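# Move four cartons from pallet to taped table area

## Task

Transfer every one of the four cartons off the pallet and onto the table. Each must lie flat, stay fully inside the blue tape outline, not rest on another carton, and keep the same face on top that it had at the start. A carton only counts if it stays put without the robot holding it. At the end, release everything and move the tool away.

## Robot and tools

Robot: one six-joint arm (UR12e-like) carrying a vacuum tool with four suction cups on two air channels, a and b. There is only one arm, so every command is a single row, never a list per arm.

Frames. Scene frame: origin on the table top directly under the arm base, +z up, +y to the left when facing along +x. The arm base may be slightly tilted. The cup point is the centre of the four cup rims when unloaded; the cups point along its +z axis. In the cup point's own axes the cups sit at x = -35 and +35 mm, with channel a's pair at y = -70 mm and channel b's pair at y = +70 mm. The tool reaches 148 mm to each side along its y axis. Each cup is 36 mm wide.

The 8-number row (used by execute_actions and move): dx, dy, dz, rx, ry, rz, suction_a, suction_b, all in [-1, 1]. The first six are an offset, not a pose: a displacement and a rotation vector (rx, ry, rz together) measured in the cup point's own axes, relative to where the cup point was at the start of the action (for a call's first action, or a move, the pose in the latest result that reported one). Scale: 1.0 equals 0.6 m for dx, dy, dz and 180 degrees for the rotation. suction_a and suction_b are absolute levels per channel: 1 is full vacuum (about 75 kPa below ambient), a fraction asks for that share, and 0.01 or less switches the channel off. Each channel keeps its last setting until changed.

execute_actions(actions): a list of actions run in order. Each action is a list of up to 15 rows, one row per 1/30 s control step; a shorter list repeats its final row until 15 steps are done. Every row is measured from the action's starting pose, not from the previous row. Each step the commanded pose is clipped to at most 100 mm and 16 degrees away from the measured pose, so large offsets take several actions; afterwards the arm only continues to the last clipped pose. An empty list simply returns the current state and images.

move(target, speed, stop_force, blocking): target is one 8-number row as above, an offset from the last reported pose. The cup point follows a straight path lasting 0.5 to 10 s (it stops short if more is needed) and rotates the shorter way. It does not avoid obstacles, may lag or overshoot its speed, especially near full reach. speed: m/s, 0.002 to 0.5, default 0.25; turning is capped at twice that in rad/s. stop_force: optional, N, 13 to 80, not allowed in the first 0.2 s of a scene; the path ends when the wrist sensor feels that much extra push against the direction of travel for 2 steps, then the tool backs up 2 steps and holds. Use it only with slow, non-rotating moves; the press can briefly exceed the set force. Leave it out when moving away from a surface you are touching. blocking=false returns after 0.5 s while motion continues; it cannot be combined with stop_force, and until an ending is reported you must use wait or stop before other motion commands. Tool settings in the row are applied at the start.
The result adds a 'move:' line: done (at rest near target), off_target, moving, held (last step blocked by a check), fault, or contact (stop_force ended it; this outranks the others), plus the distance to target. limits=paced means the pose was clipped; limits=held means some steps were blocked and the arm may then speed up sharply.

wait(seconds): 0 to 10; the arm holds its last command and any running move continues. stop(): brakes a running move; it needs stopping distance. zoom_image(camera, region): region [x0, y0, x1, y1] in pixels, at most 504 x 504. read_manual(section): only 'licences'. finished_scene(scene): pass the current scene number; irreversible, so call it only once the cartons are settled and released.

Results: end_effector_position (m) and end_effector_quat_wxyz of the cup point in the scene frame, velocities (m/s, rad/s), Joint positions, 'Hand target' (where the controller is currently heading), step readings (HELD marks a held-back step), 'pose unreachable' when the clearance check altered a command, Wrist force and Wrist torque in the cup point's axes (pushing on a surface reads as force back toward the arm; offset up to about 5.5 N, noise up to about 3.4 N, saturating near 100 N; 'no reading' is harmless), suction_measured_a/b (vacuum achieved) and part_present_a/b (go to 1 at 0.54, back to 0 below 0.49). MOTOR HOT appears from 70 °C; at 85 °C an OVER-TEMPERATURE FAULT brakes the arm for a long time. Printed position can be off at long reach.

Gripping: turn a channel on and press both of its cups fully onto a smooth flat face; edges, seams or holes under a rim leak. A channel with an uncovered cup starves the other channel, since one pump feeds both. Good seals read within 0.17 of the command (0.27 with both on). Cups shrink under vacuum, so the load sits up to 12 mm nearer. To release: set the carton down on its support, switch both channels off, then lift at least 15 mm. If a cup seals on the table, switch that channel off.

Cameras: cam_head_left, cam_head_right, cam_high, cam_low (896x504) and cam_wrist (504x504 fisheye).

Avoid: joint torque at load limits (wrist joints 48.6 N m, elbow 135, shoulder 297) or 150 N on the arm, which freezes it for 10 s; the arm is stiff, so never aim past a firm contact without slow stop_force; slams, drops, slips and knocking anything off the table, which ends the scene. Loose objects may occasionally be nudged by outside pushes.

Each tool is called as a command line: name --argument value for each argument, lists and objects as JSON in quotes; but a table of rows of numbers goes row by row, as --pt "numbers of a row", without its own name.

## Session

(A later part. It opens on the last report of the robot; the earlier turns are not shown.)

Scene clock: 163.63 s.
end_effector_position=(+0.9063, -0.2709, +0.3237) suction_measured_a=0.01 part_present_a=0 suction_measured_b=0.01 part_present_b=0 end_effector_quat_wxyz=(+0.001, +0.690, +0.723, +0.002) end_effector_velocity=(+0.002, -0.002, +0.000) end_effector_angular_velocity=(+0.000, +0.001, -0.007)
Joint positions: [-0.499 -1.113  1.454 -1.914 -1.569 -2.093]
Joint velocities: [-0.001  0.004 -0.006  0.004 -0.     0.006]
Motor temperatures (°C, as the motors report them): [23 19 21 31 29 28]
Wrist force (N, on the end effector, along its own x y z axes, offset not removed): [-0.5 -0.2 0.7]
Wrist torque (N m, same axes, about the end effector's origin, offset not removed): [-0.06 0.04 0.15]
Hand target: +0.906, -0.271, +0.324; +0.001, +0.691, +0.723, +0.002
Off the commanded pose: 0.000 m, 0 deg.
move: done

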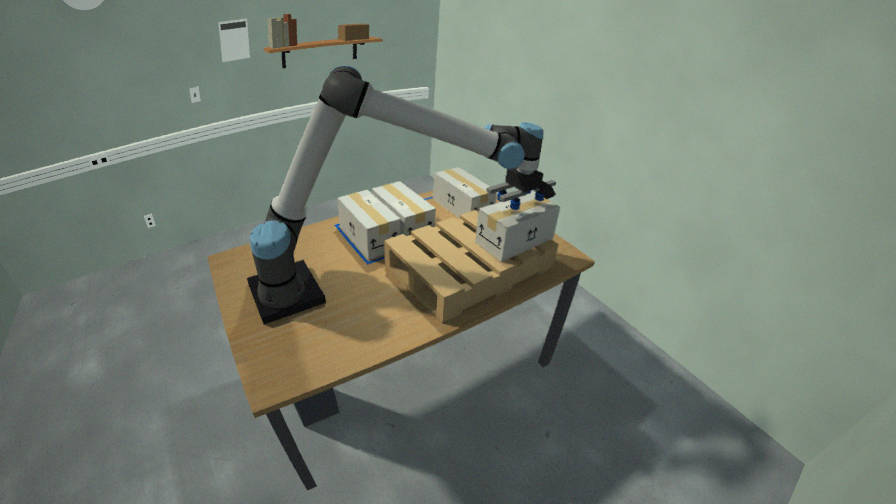

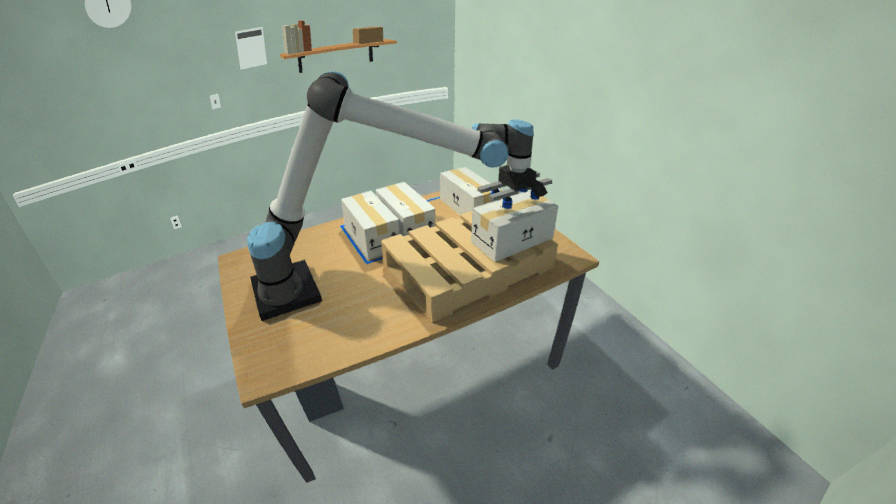

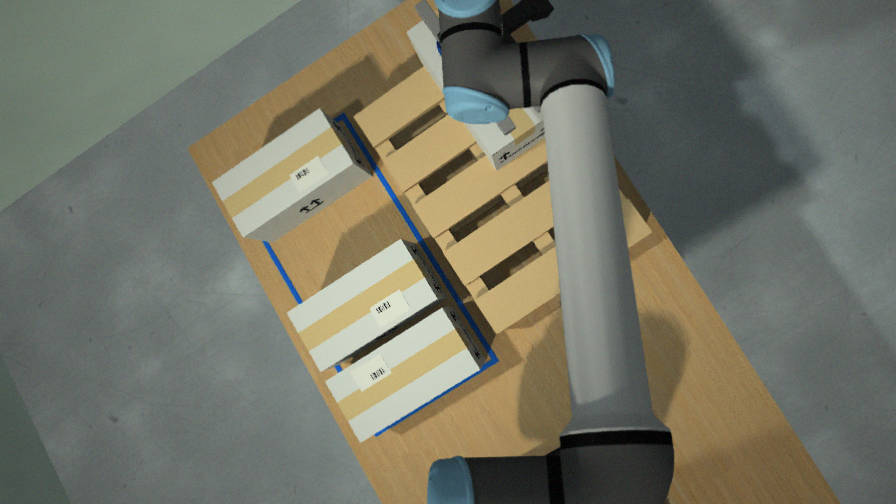

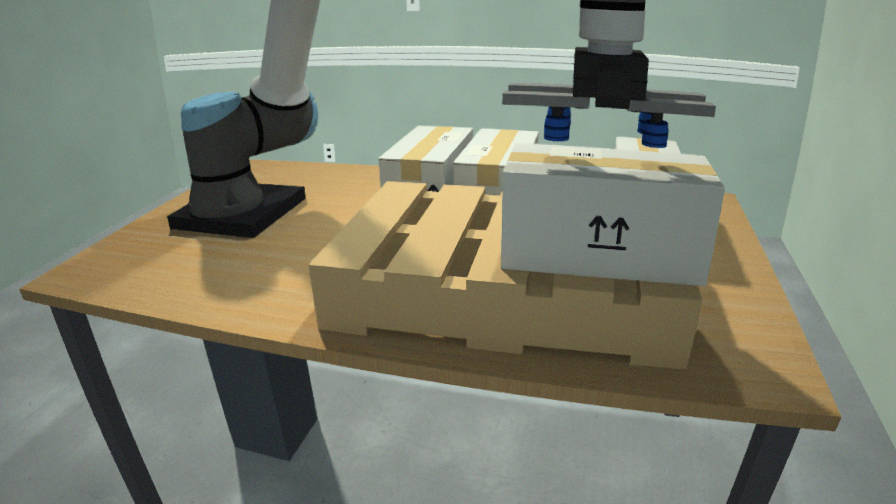

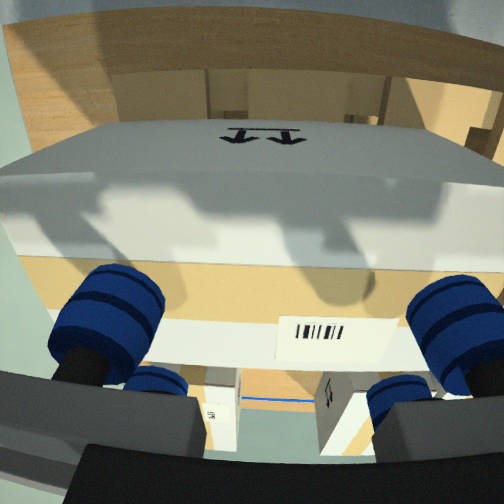

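move --target '[0,0,0.08,0,0,0,0,0]' --speed 0.08

execute_actions --actions '[[[0,0,0,0,0,0,1,1]],[[0,0,0,0,0,0,1,1]]]'

move --target '[0,0,-0.095,0,0,0,1,1]' --speed 0.25

move --target '[0.7957,-0.072,0,0,0,-0.491,1,1]' --speed 0.5

Scene clock: 171.97 s.
end_effector_position=(+0.9064, -0.2709, +0.2761) suction_measured_a=0.01 part_present_a=0 suction_measured_b=0.01 part_present_b=0 end_effector_quat_wxyz=(+0.001, +0.690, +0.723, +0.002) end_effector_velocity=(-0.000, +0.001, -0.001) end_effector_angular_velocity=(-0.000, -0.001, +0.001)
Joint positions: [-0.499 -1.085  1.5   -1.988 -1.569 -2.093]
Joint velocities: [ 0.001 -0.     0.003 -0.004  0.    -0.   ]
Motor temperatures (°C, as the motors report them): [23 19 21 31 29 28]
Wrist force (N, on the end effector, along its own x y z axes, offset not removed): [0.2 -2.8 -24.3]
Wrist torque (N m, same axes, about the end effector's origin, offset not removed): [-0.28 -0.13 0.08]
Hand target: +0.906, -0.271, +0.276; +0.001, +0.690, +0.723, +0.002
Off the commanded pose: 0.000 m, 0 deg.
move: done

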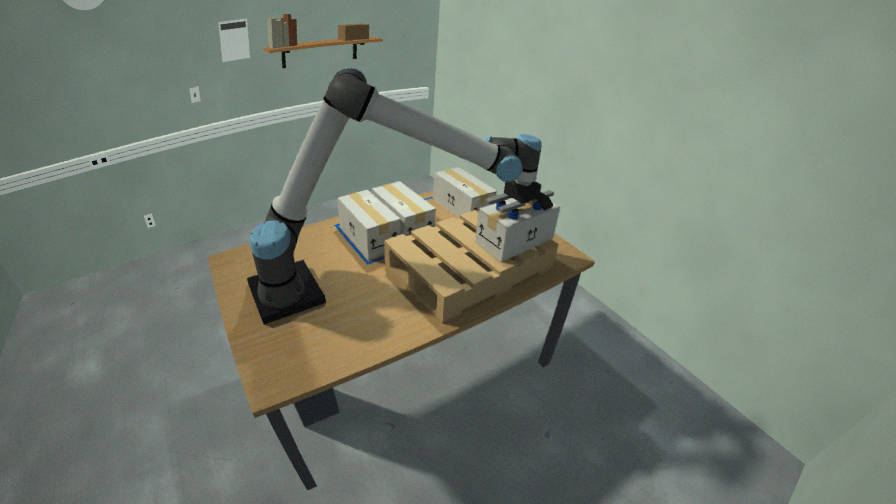

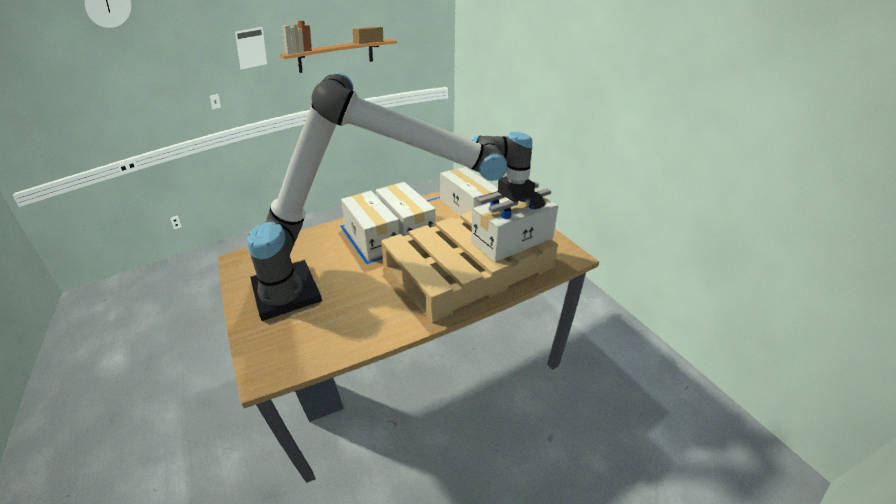

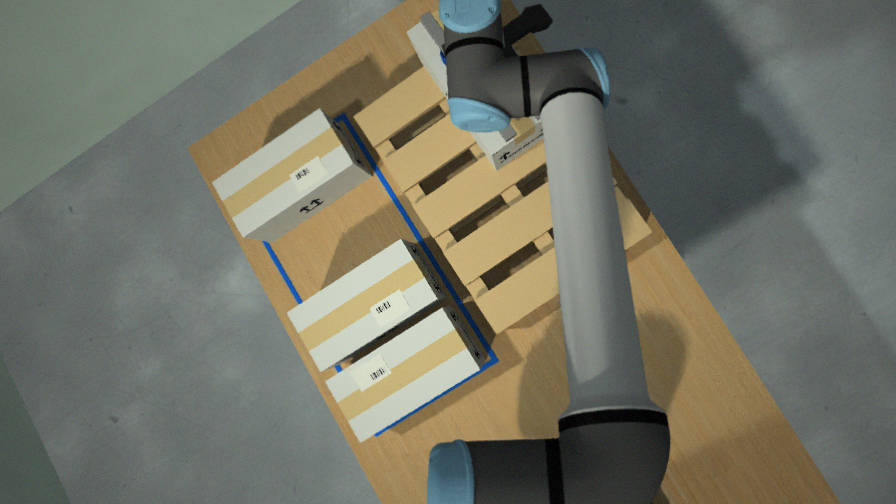

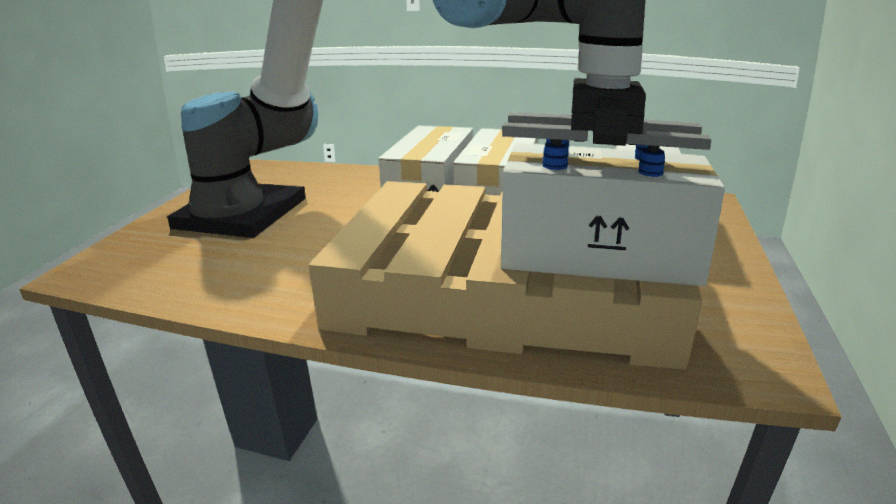

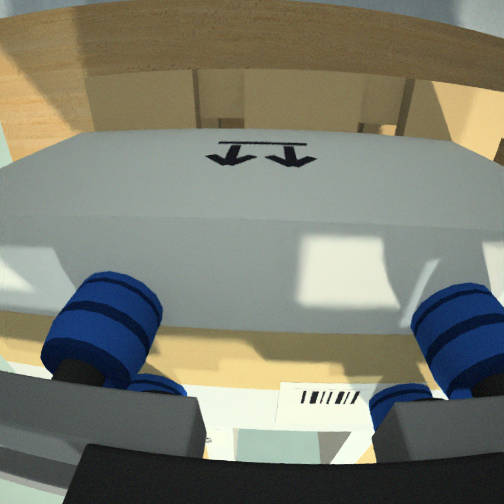

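Scene clock: 172.97 s.
end_effector_position=(+0.9063, -0.2709, +0.2759) suction_measured_a=0.73 part_present_a=1 suction_measured_b=0.73 part_present_b=1 end_effector_quat_wxyz=(+0.001, +0.690, +0.723, +0.002) end_effector_velocity=(-0.000, -0.001, -0.000) end_effector_angular_velocity=(-0.000, +0.000, -0.001)
Joint positions: [-0.499 -1.084  1.5   -1.988 -1.569 -2.093]
Joint velocities: [-0.001 -0.     0.    -0.    -0.001  0.   ]
Motor temperatures (°C, as the motors report them): [23 19 21 31 29 28]
Wrist force (N, on the end effector, along its own x y z axes, offset not removed): [2.1 -0.5 22.1]
Wrist torque (N m, same axes, about the end effector's origin, offset not removed): [-0.28 -0.45 0.07]
Hand target: +0.906, -0.271, +0.276; +0.000, +0.690, +0.723, +0.002
Off the commanded pose: 0.000 m, 0 deg.
Step readings (end_effector_position; steps 1 to 15: 1st action; 16 to 30: 2nd action):
0: (+0.9064, -0.2709, +0.2761)
1: (+0.9064, -0.2709, +0.2760)
2: (+0.9064, -0.2709, +0.2760)
4: (+0.9063, -0.2708, +0.2758)
8: (+0.9062, -0.2708, +0.2756)
15: (+0.9063, -0.2709, +0.2758)
16: (+0.9063, -0.2709, +0.2758)
17: (+0.9063, -0.2709, +0.2759)
19: (+0.9063, -0.2709, +0.2759)
23: (+0.9063, -0.2709, +0.2759)
30: end_effector_position above

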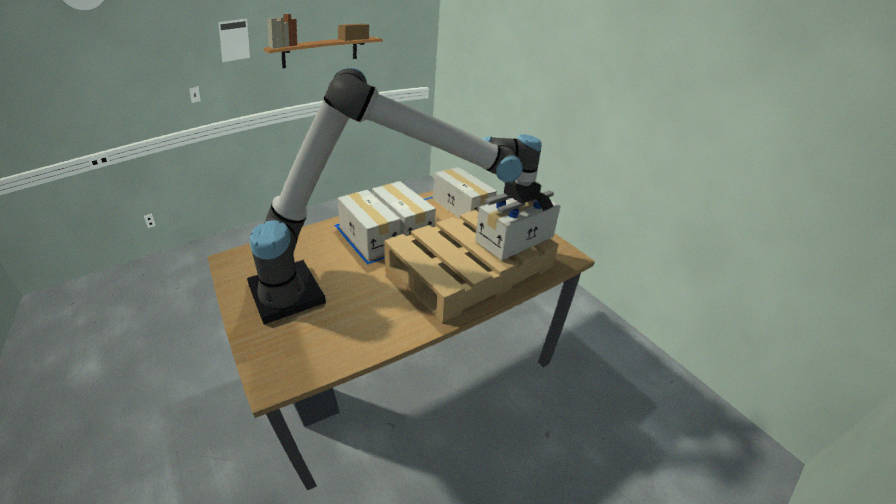

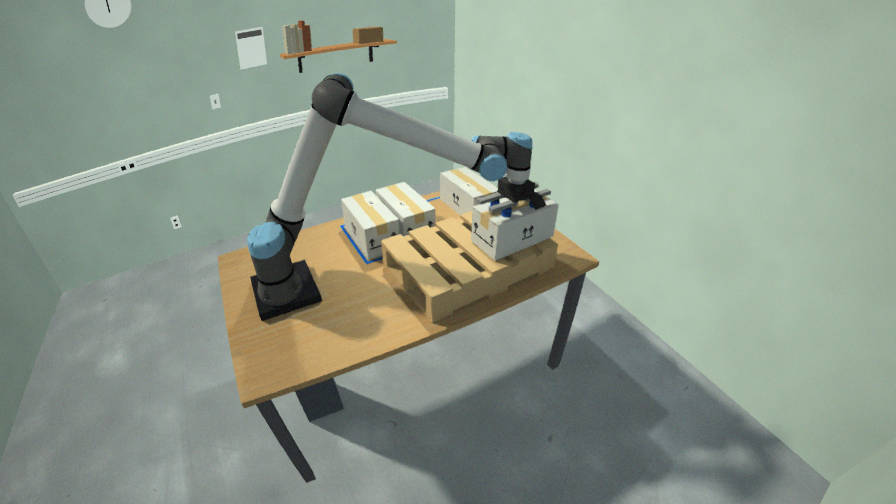

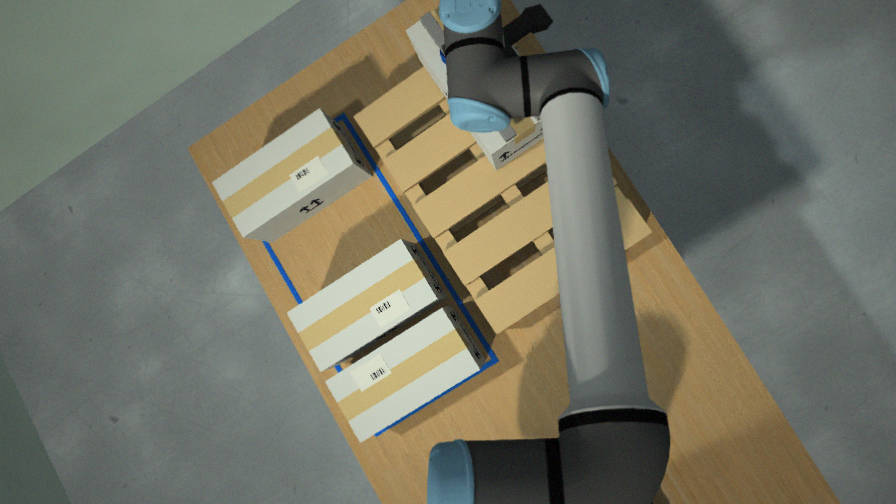

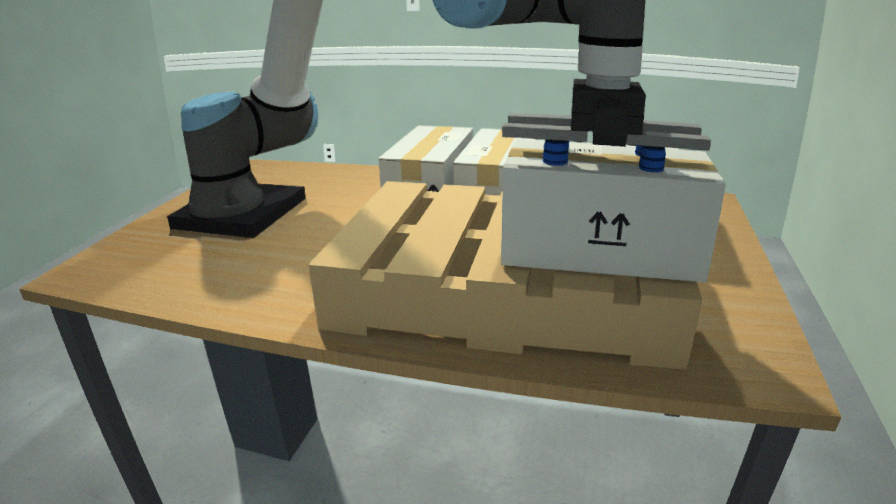

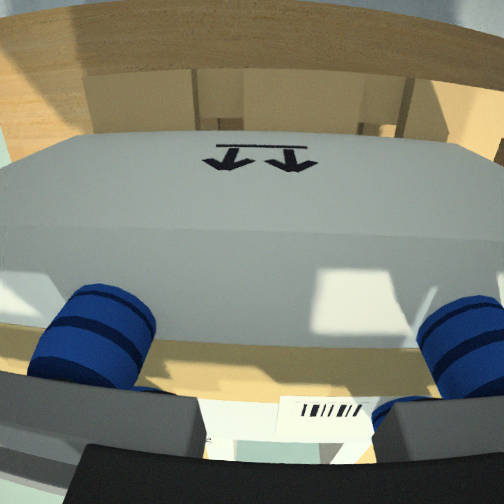

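Scene clock: 173.93 s.
end_effector_position=(+0.9062, -0.2709, +0.3325) suction_measured_a=0.76 part_present_a=1 suction_measured_b=0.76 part_present_b=1 end_effector_quat_wxyz=(+0.001, +0.690, +0.723, +0.002) end_effector_velocity=(+0.000, -0.001, +0.004) end_effector_angular_velocity=(-0.002, -0.001, +0.000)
Joint positions: [-0.499 -1.118  1.445 -1.9   -1.569 -2.093]
Joint velocities: [ 0.    -0.002 -0.005  0.005 -0.001  0.   ]
Motor temperatures (°C, as the motors report them): [23 19 21 31 29 28]
Wrist force (N, on the end effector, along its own x y z axes, offset not removed): [0.0 -2.8 21.7]
Wrist torque (N m, same axes, about the end effector's origin, offset not removed): [-0.52 -0.08 0.07]
Hand target: +0.906, -0.271, +0.333; +0.001, +0.690, +0.723, +0.002
Off the commanded pose: 0.000 m, 0 deg.
move: done

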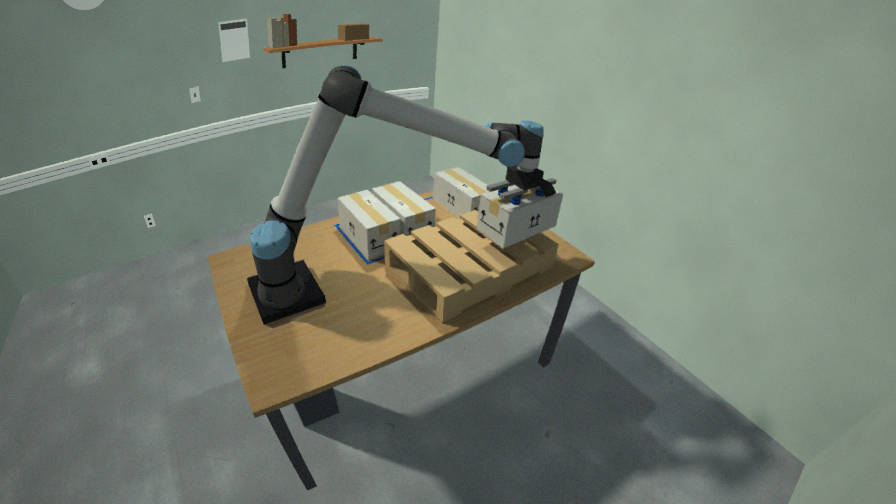

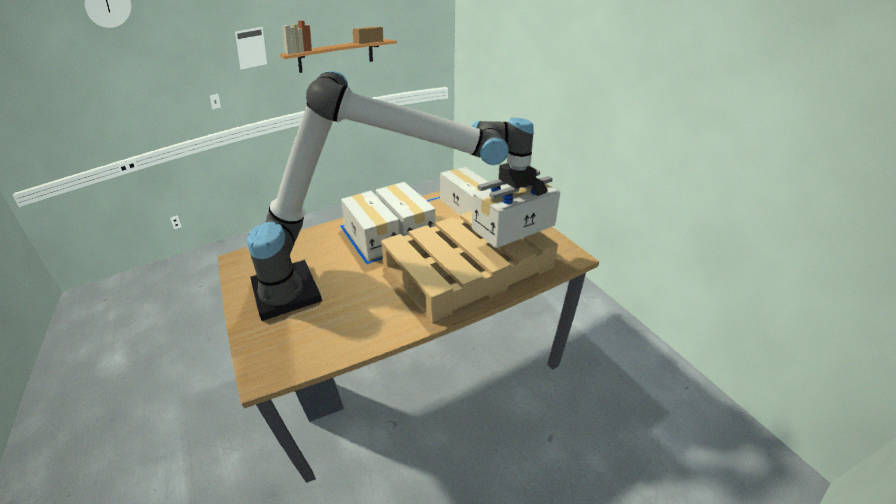

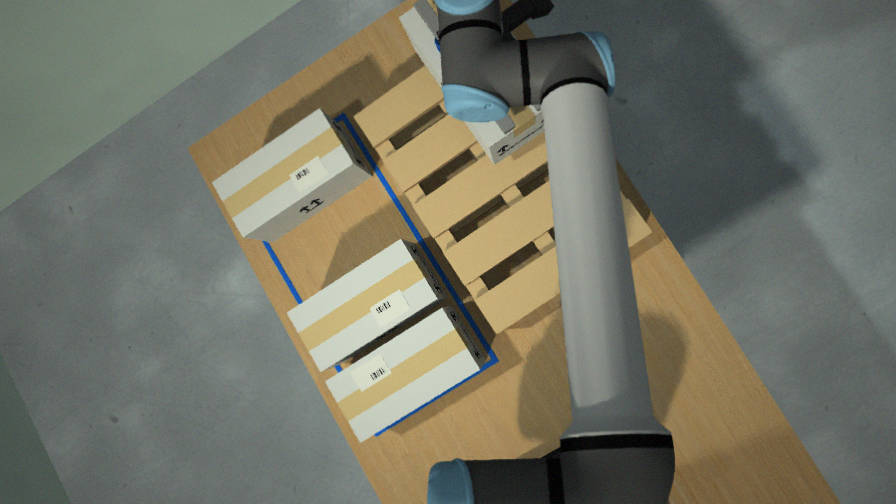

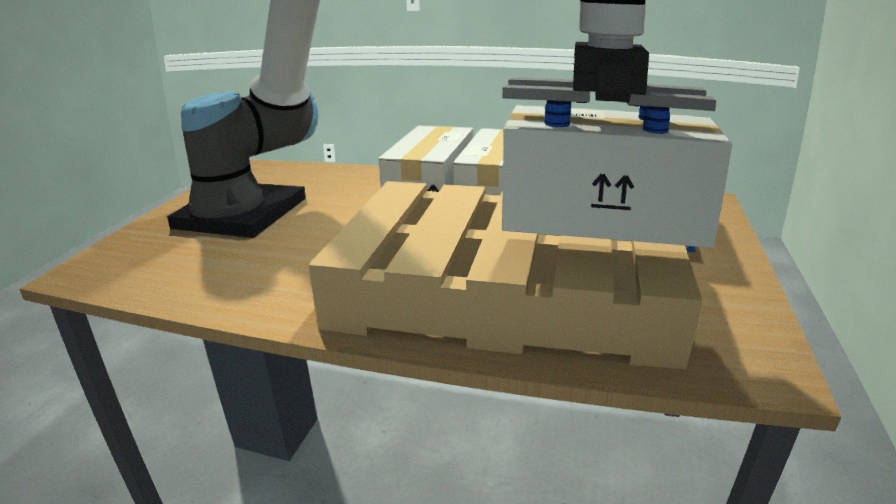

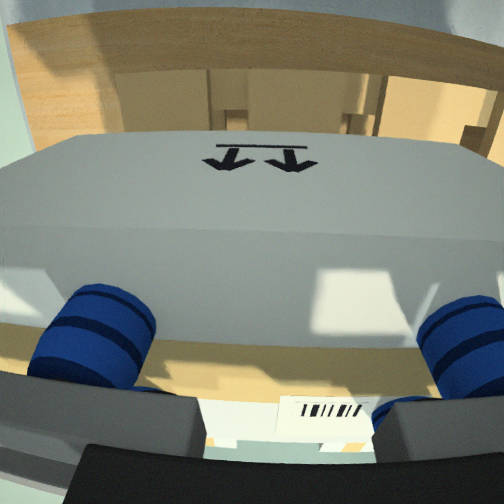

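Scene clock: 176.27 s.
end_effector_position=(+0.8408, +0.2035, +0.3331) suction_measured_a=0.76 part_present_a=1 suction_measured_b=0.76 part_present_b=1 end_effector_quat_wxyz=(+0.001, -0.009, +1.000, +0.001) end_effector_velocity=(+0.000, +0.003, -0.001) end_effector_angular_velocity=(-0.001, +0.001, +0.009)
Joint positions: [ 0.011 -1.244  1.626 -1.955 -1.57  -3.124]
Joint velocities: [ 0.003  0.002 -0.001  0.    -0.001 -0.005]
Motor temperatures (°C, as the motors report them): [23 19 21 31 29 28]
Wrist force (N, on the end effector, along its own x y z axes, offset not removed): [-0.4 -1.0 22.1]
Wrist torque (N m, same axes, about the end effector's origin, offset not removed): [-0.37 0.01 -0.03]
Hand target: +0.841, +0.204, +0.333; +0.001, -0.009, +1.000, +0.001
Off the commanded pose: 0.001 m, 0 deg.
move: done

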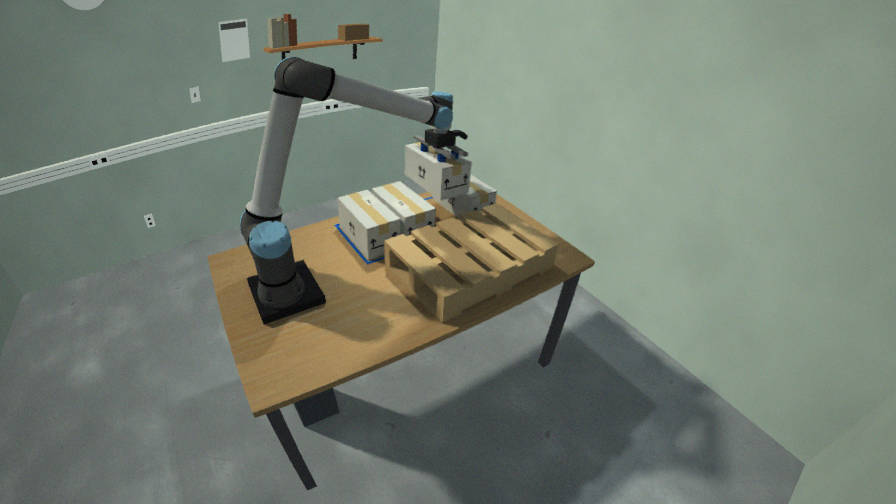

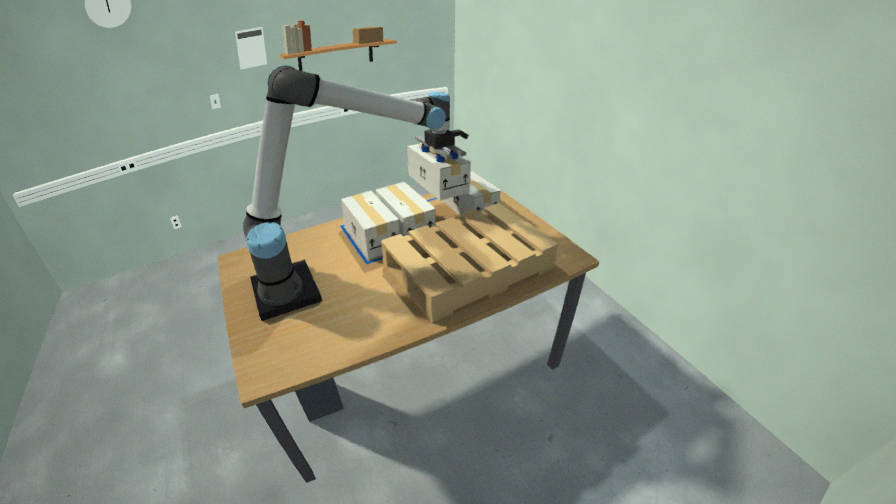

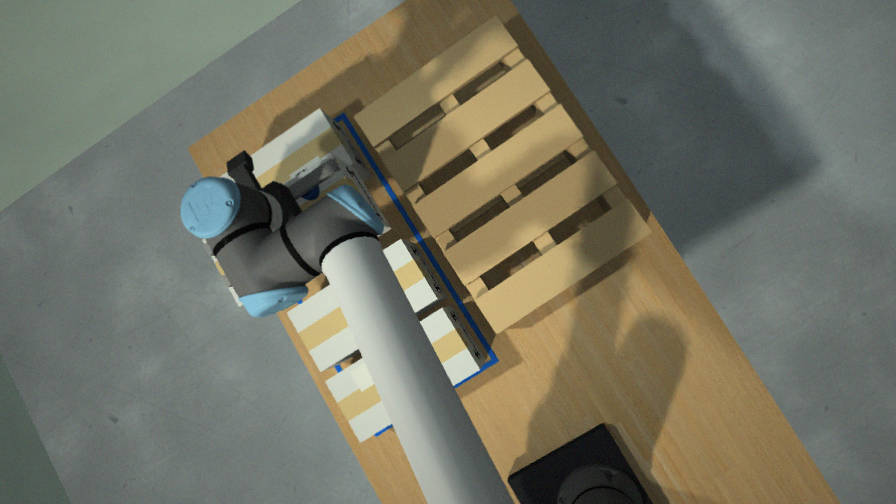

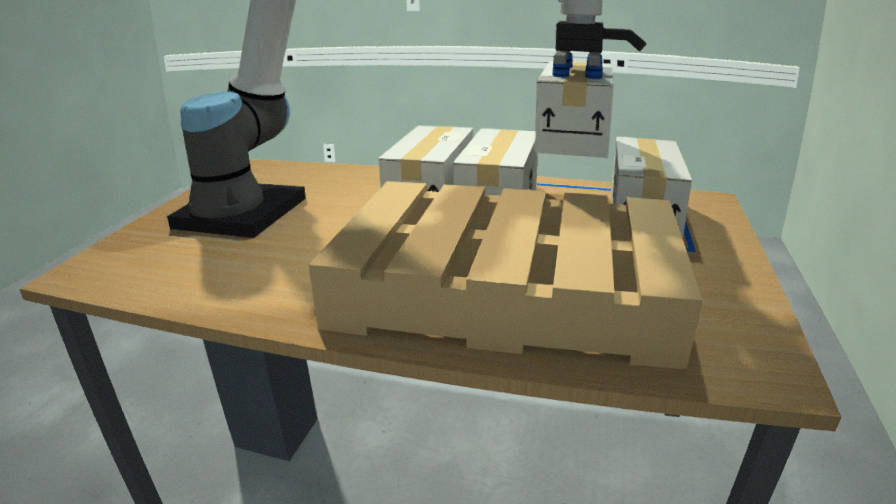

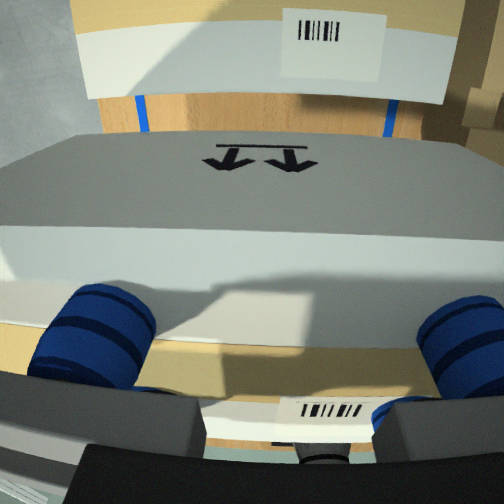

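execute_actions --actions '[]'

Scene clock: 186.73 s.
end_effector_position=(+0.8408, +0.2038, +0.3331) suction_measured_a=0.76 part_present_a=1 suction_measured_b=0.76 part_present_b=1 end_effector_quat_wxyz=(+0.001, -0.009, +1.000, +0.001) end_effector_velocity=(+0.000, -0.001, -0.001) end_effector_angular_velocity=(-0.000, +0.001, -0.001)
Joint positions: [ 0.012 -1.244  1.626 -1.955 -1.57  -3.125]
Joint velocities: [-0.001  0.001  0.    -0.    -0.    -0.   ]
Motor temperatures (°C, as the motors report them): [23 19 21 31 29 28]
Wrist force (N, on the end effector, along its own x y z axes, offset not removed): [0.9 -1.7 20.9]
Wrist torque (N m, same axes, about the end effector's origin, offset not removed): [-0.37 -0.32 0.11]
Hand target: +0.841, +0.204, +0.333; +0.001, -0.009, +1.000, +0.001
Off the commanded pose: 0.000 m, 0 deg.

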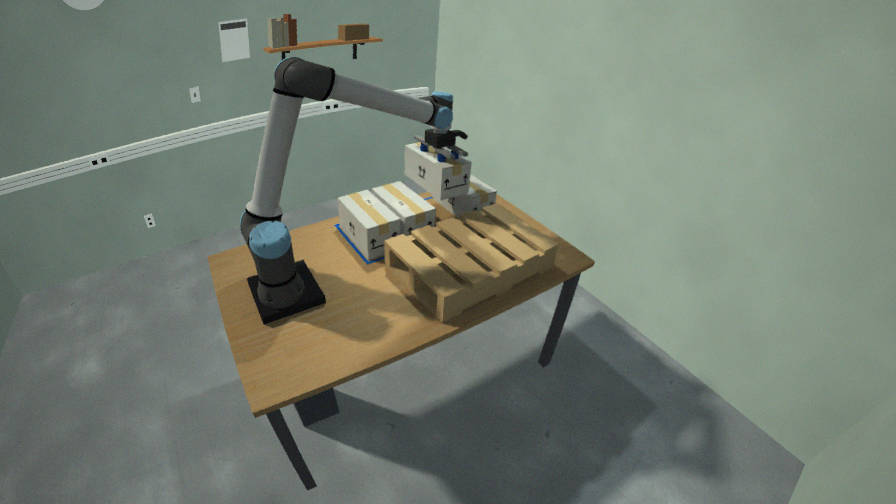

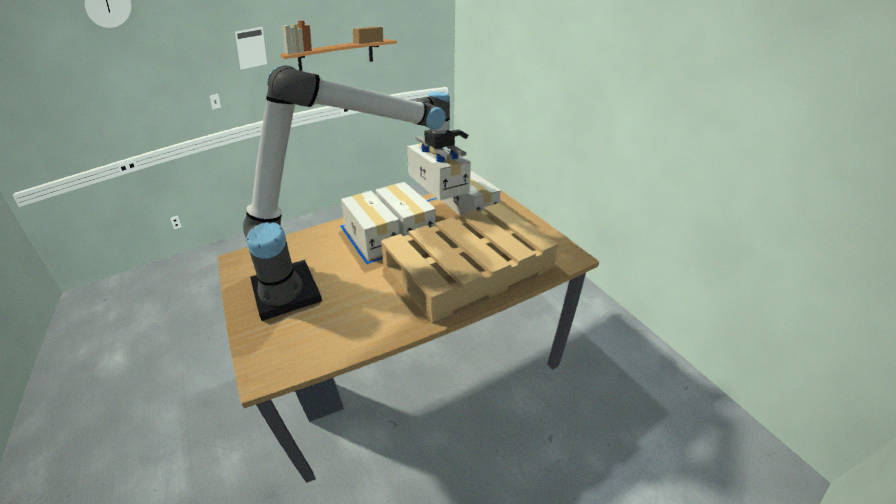

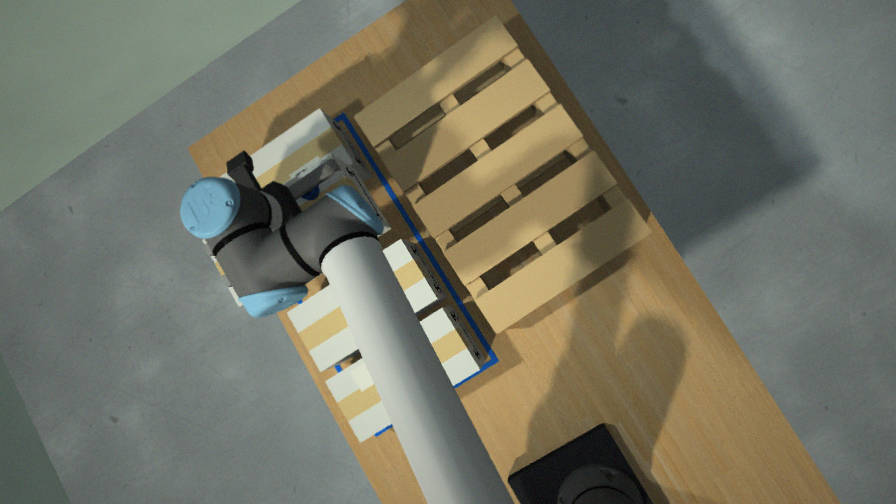

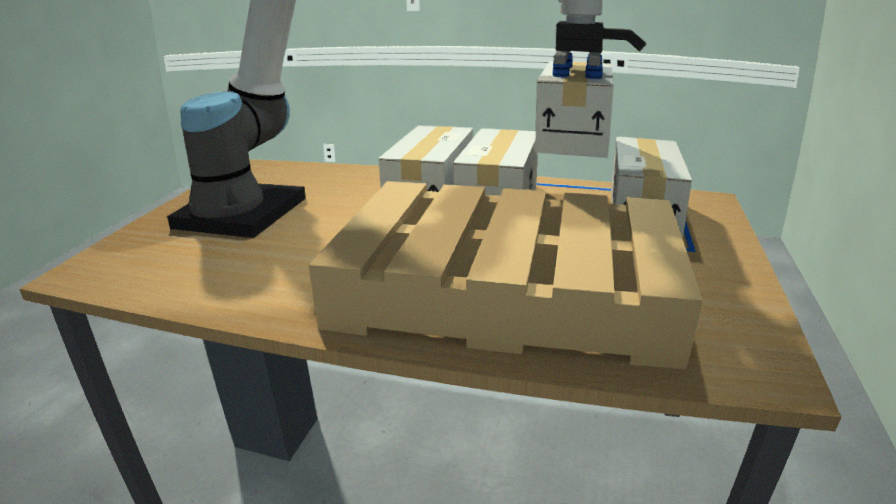

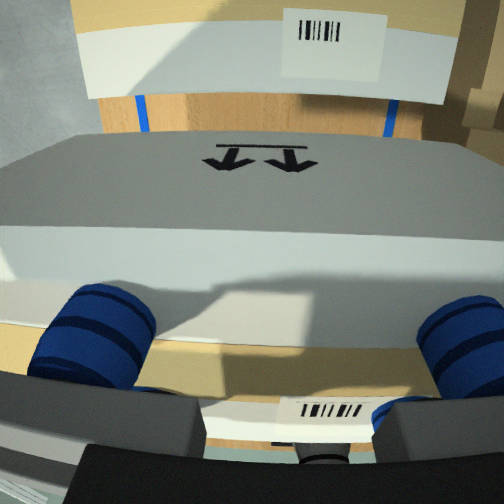

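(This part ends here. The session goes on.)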